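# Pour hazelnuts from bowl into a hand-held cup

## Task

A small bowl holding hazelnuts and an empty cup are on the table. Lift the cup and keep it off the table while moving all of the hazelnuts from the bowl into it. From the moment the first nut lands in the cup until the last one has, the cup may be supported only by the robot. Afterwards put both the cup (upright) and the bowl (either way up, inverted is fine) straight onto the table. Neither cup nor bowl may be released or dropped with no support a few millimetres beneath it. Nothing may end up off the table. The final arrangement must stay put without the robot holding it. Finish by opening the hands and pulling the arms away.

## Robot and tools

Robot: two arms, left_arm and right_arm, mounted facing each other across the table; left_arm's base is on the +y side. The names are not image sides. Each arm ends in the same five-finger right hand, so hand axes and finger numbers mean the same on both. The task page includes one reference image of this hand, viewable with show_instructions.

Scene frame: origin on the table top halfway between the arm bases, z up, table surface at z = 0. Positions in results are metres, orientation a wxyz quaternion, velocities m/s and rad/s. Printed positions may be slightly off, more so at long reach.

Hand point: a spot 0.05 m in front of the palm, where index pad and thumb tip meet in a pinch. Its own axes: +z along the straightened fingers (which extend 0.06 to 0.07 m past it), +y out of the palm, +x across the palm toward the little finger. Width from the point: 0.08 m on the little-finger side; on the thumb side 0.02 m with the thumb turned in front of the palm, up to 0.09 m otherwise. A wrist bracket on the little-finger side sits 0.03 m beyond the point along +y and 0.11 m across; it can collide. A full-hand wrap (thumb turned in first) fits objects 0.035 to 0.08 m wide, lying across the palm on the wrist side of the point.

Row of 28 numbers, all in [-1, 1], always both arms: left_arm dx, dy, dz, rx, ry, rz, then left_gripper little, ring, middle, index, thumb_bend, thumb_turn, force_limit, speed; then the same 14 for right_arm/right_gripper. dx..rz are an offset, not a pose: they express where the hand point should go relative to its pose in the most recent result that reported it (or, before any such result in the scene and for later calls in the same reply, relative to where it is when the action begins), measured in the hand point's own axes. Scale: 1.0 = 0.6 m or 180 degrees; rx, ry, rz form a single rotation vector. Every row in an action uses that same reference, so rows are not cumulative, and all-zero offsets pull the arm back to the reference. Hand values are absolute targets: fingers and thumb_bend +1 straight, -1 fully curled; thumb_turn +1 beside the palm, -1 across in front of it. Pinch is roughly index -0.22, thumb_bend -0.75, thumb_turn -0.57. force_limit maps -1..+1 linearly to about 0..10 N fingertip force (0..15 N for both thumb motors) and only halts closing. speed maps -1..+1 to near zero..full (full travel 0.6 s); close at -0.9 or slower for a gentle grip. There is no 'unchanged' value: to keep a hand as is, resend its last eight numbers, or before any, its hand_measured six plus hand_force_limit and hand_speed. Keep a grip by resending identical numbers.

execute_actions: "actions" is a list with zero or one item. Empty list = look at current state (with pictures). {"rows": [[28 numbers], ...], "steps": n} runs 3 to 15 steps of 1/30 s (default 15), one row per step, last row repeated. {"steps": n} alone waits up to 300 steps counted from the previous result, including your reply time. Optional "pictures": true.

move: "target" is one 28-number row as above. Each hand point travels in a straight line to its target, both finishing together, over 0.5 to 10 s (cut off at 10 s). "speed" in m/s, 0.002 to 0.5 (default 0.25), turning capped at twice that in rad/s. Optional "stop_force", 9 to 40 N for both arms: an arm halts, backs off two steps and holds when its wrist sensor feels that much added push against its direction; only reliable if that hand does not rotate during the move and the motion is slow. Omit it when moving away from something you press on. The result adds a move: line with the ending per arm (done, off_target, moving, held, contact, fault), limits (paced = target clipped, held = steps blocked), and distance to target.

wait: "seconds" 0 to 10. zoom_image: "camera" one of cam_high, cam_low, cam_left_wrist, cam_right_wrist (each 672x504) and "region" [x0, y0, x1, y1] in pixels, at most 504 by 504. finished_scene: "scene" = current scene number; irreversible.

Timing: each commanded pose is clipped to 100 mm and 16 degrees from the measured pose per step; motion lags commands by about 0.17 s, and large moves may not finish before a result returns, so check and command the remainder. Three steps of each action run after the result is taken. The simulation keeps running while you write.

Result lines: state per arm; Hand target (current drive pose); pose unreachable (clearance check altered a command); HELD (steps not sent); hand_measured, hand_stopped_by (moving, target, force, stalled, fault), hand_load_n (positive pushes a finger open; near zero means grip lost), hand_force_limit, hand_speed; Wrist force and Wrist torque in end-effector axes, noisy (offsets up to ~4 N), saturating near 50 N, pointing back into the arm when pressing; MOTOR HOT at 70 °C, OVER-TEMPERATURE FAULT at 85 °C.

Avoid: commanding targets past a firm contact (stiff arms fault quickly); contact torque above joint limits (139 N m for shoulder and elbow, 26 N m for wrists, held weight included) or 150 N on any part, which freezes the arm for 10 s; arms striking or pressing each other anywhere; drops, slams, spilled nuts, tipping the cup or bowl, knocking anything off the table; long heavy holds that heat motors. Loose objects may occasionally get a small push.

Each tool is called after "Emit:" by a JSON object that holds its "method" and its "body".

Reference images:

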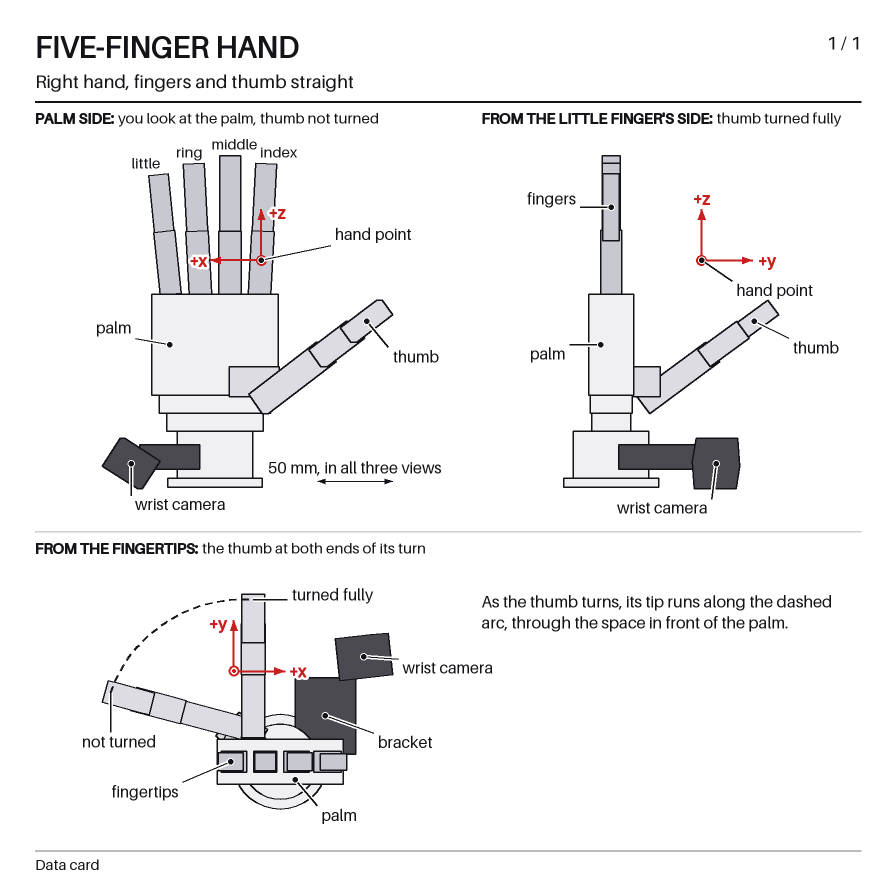

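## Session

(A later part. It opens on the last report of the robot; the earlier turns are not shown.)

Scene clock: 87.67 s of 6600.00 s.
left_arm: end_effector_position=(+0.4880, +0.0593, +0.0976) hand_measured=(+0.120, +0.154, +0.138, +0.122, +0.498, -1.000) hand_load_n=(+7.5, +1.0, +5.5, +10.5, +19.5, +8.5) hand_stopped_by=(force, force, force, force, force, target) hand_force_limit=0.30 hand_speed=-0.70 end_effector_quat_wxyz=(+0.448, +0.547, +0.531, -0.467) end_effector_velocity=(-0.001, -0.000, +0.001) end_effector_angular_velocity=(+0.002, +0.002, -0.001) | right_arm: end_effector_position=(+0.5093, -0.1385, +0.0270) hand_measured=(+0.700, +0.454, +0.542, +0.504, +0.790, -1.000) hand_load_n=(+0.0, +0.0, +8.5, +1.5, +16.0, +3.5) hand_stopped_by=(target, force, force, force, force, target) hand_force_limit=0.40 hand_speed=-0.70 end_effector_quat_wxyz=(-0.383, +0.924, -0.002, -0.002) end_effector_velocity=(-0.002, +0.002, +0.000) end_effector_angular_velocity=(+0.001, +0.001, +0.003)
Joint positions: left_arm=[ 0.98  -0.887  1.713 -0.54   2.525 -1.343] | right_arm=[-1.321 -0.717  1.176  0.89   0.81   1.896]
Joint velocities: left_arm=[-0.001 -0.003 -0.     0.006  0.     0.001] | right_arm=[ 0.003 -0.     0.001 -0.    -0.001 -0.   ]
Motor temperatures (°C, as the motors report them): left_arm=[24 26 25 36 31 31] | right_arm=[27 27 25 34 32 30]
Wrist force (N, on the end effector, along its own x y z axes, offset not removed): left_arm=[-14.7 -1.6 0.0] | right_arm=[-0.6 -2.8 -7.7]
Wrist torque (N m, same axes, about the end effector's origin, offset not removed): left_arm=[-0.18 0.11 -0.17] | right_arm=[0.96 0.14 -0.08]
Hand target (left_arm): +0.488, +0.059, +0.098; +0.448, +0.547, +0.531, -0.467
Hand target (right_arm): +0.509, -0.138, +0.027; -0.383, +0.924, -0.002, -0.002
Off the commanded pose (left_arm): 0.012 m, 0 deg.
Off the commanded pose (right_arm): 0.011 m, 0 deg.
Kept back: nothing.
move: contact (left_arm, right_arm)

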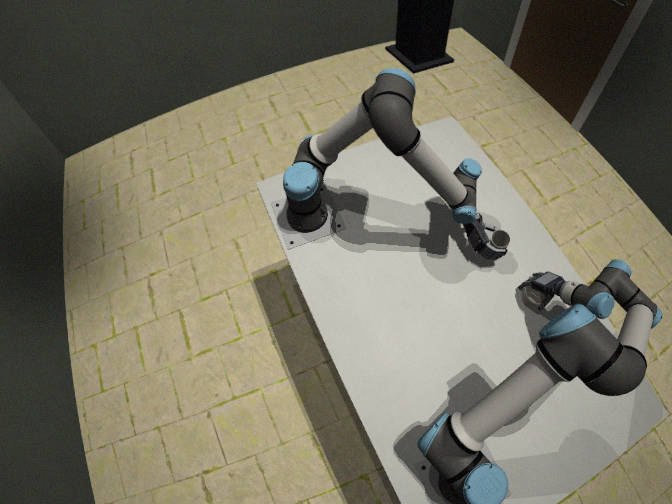

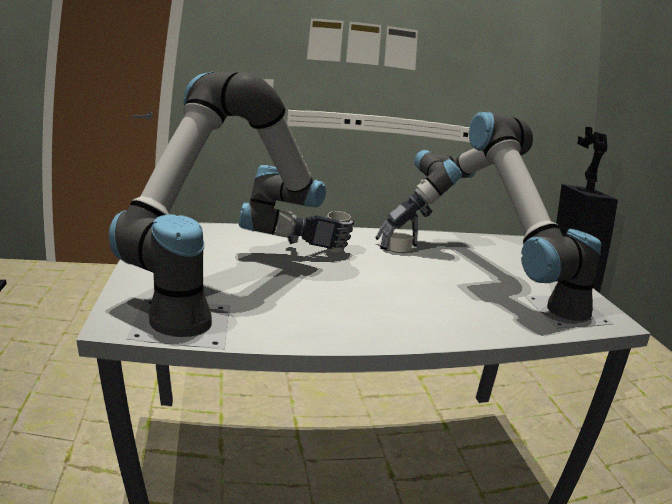

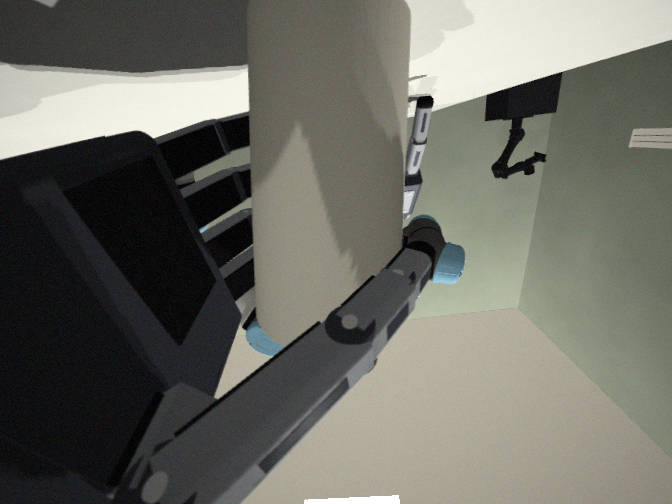

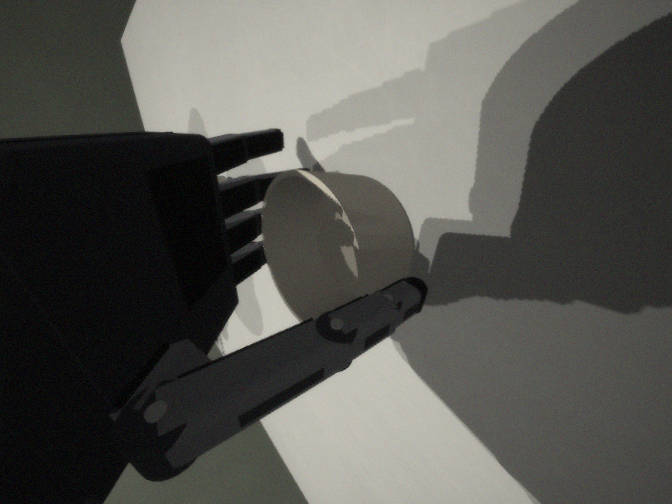

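Emit:
{"method": "move", "body": {"target": [0,0,0,0,0,0,1,1,1,1,1,-1,0.3,-0.6,0,0.003,0.003,0,0,0,0.9,0.9,0.9,0.9,1,-1,0.4,-0.6], "speed": 0.01}}

Emit:
{"method": "move", "body": {"target": [-0.05,-0.02,-0.2,0,0,0,1,1,1,1,1,-1,0.3,-0.6,0,-0.15,-0.17,0,0,0,0.9,0.9,0.9,0.9,1,-1,0.4,-0.6], "speed": 0.1}}

Emit:
{"method": "finished_scene", "body": {"scene": 1}}

Scene clock: 89.50 s of 6600.00 s.
left_arm: end_effector_position=(+0.4880, +0.0593, +0.0976) hand_measured=(+1.000, +1.000, +1.000, +1.000, +1.000, -1.000) hand_load_n=(+0.0, +0.0, +0.0, +0.0, +0.0, +0.0) hand_stopped_by=(target, target, target, target, target, target) hand_force_limit=0.30 hand_speed=-0.60 end_effector_quat_wxyz=(+0.448, +0.547, +0.531, -0.467) end_effector_velocity=(+0.001, +0.001, +0.000) end_effector_angular_velocity=(+0.000, +0.001, +0.002) | right_arm: end_effector_position=(+0.5093, -0.1385, +0.0244) hand_measured=(+0.900, +0.900, +0.900, +0.900, +1.000, -1.000) hand_load_n=(+0.0, +0.0, +0.0, +0.0, +0.0, +0.0) hand_stopped_by=(target, target, target, target, target, target) hand_force_limit=0.40 hand_speed=-0.60 end_effector_quat_wxyz=(-0.383, +0.924, -0.002, -0.002) end_effector_velocity=(+0.000, -0.000, -0.001) end_effector_angular_velocity=(-0.001, -0.001, -0.000)
Joint positions: left_arm=[ 0.98  -0.887  1.713 -0.54   2.525 -1.343] | right_arm=[-1.321 -0.714  1.178  0.885  0.81   1.896]
Joint velocities: left_arm=[ 0.002 -0.     0.    -0.     0.    -0.001] | right_arm=[-0.     0.001 -0.    -0.001  0.001 -0.   ]
Motor temperatures (°C, as the motors report them): left_arm=[24 26 25 36 31 31] | right_arm=[27 27 25 34 32 30]
Wrist force (N, on the end effector, along its own x y z axes, offset not removed): left_arm=[-2.2 -1.1 -0.6] | right_arm=[-0.7 2.6 -1.8]
Wrist torque (N m, same axes, about the end effector's origin, offset not removed): left_arm=[-0.16 0.48 -0.06] | right_arm=[0.58 0.08 0.10]
Hand target (left_arm): +0.488, +0.059, +0.098; +0.448, +0.547, +0.531, -0.467
Hand target (right_arm): +0.509, -0.138, +0.024; -0.383, +0.924, -0.002, -0.002
Off the commanded pose (left_arm): 0.000 m, 0 deg.
Off the commanded pose (right_arm): 0.000 m, 0 deg.
Kept back: nothing.
move: done

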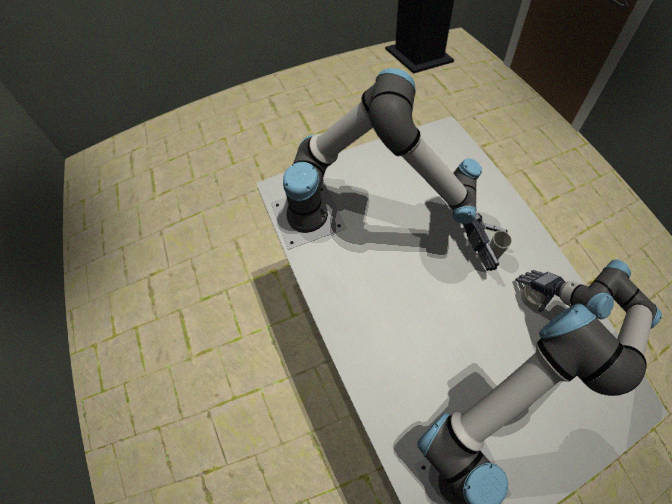

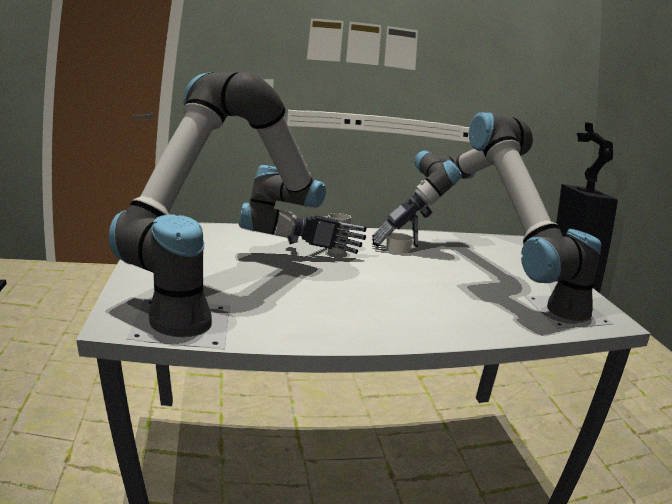

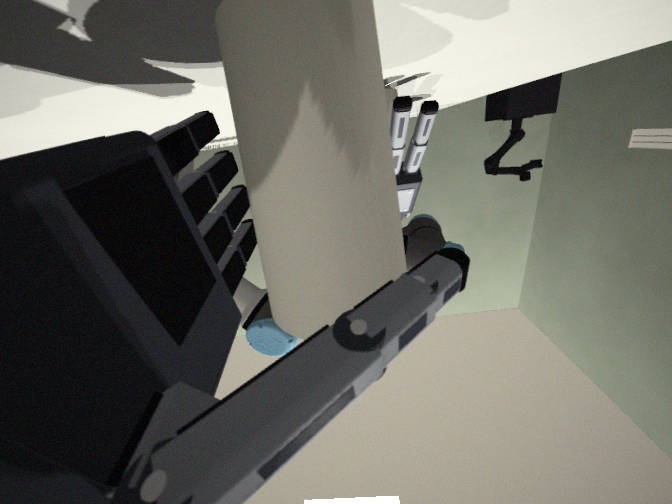

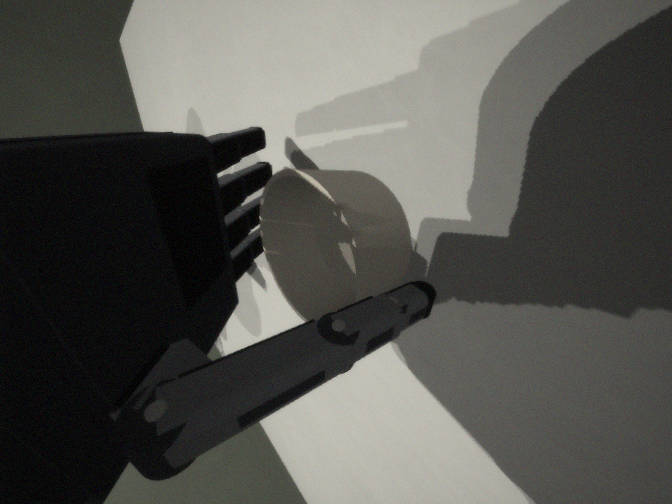

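Scene clock: 91.37 s of 6600.00 s.
left_arm: end_effector_position=(+0.4805, +0.1730, +0.1467) hand_measured=(+1.000, +1.000, +1.000, +1.000, +1.000, -1.000) hand_load_n=(+0.0, +0.0, +0.0, +0.0, +0.0, +0.0) hand_stopped_by=(target, target, target, target, target, target) hand_force_limit=0.30 hand_speed=-0.60 end_effector_quat_wxyz=(+0.447, +0.547, +0.531, -0.467) end_effector_velocity=(+0.000, +0.002, +0.001) end_effector_angular_velocity=(+0.000, -0.002, -0.000) | right_arm: end_effector_position=(+0.5102, -0.1471, +0.1600) hand_measured=(+0.900, +0.900, +0.900, +0.900, +1.000, -1.000) hand_load_n=(+0.0, +0.0, +0.0, +0.0, +0.0, +0.0) hand_stopped_by=(target, target, target, target, target, target) hand_force_limit=0.40 hand_speed=-0.60 end_effector_quat_wxyz=(-0.383, +0.924, -0.002, -0.002) end_effector_velocity=(-0.001, +0.001, +0.002) end_effector_angular_velocity=(-0.000, +0.000, +0.002)
Joint positions: left_arm=[ 1.173 -1.013  1.786 -0.376  2.707 -1.215] | right_arm=[-1.336 -0.836  1.037  1.162  0.807  1.875]
Joint velocities: left_arm=[ 0.004 -0.001 -0.002  0.007  0.004  0.007] | right_arm=[ 0.002 -0.    -0.005  0.006  0.    -0.   ]
Motor temperatures (°C, as the motors report them): left_arm=[24 26 25 36 31 31] | right_arm=[27 27 25 34 32 30]
Wrist force (N, on the end effector, along its own x y z axes, offset not removed): left_arm=[1.2 -0.8 -0.9] | right_arm=[1.4 2.2 -0.1]
Wrist torque (N m, same axes, about the end effector's origin, offset not removed): left_arm=[-0.14 -0.07 0.06] | right_arm=[0.51 -0.26 0.09]
Hand target (left_arm): +0.480, +0.173, +0.147; +0.447, +0.547, +0.531, -0.467
Hand target (right_arm): +0.510, -0.147, +0.160; -0.383, +0.924, -0.002, -0.002
Off the commanded pose (left_arm): 0.000 m, 0 deg.
Off the commanded pose (right_arm): 0.000 m, 0 deg.
Kept back: nothing.
move: done

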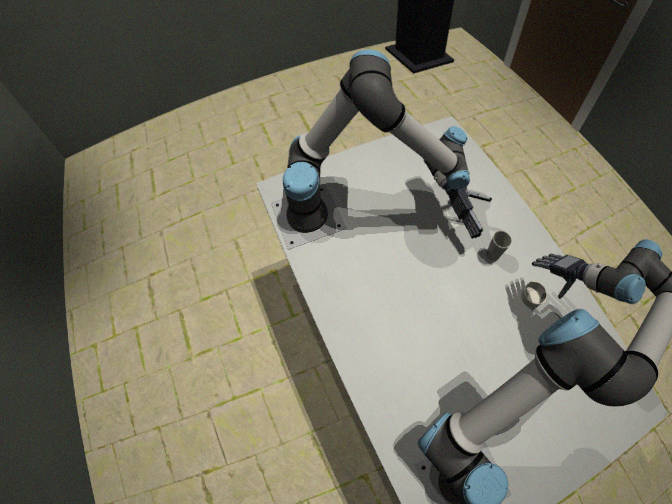

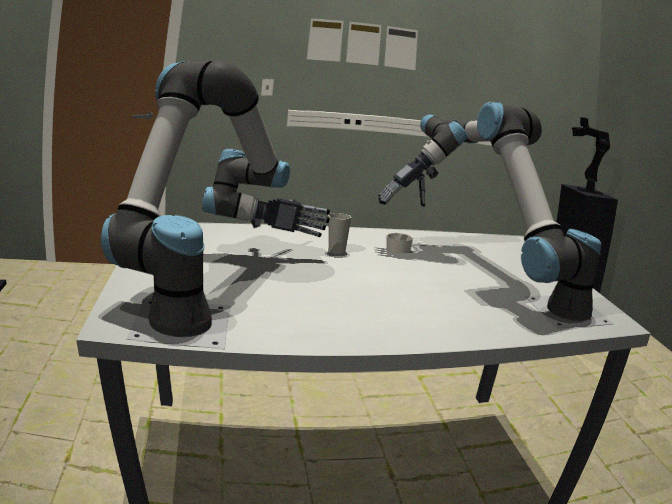

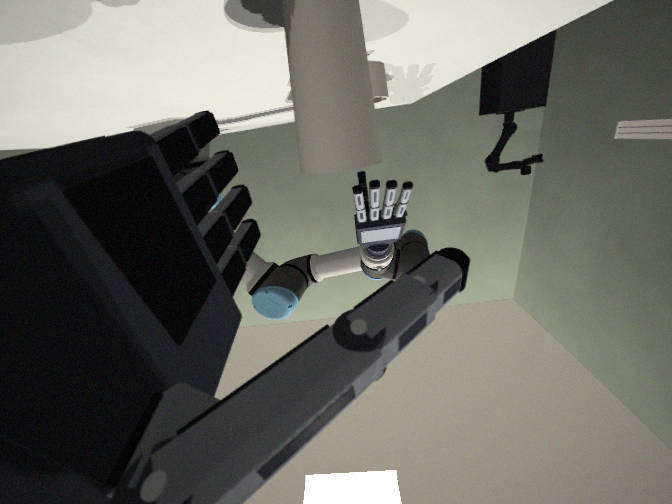

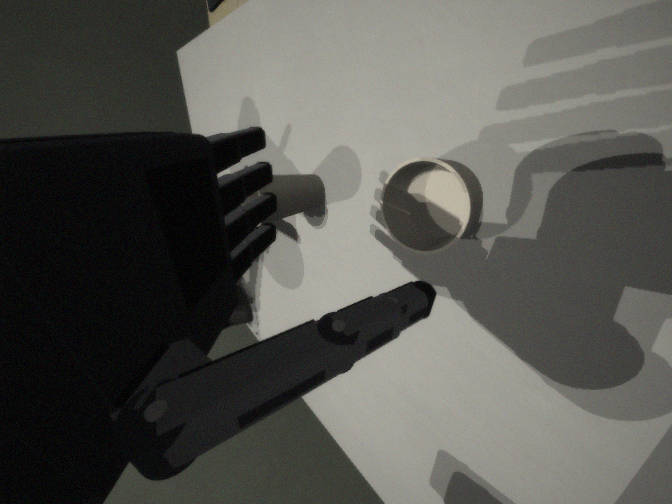

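The scene is finished: the task was done.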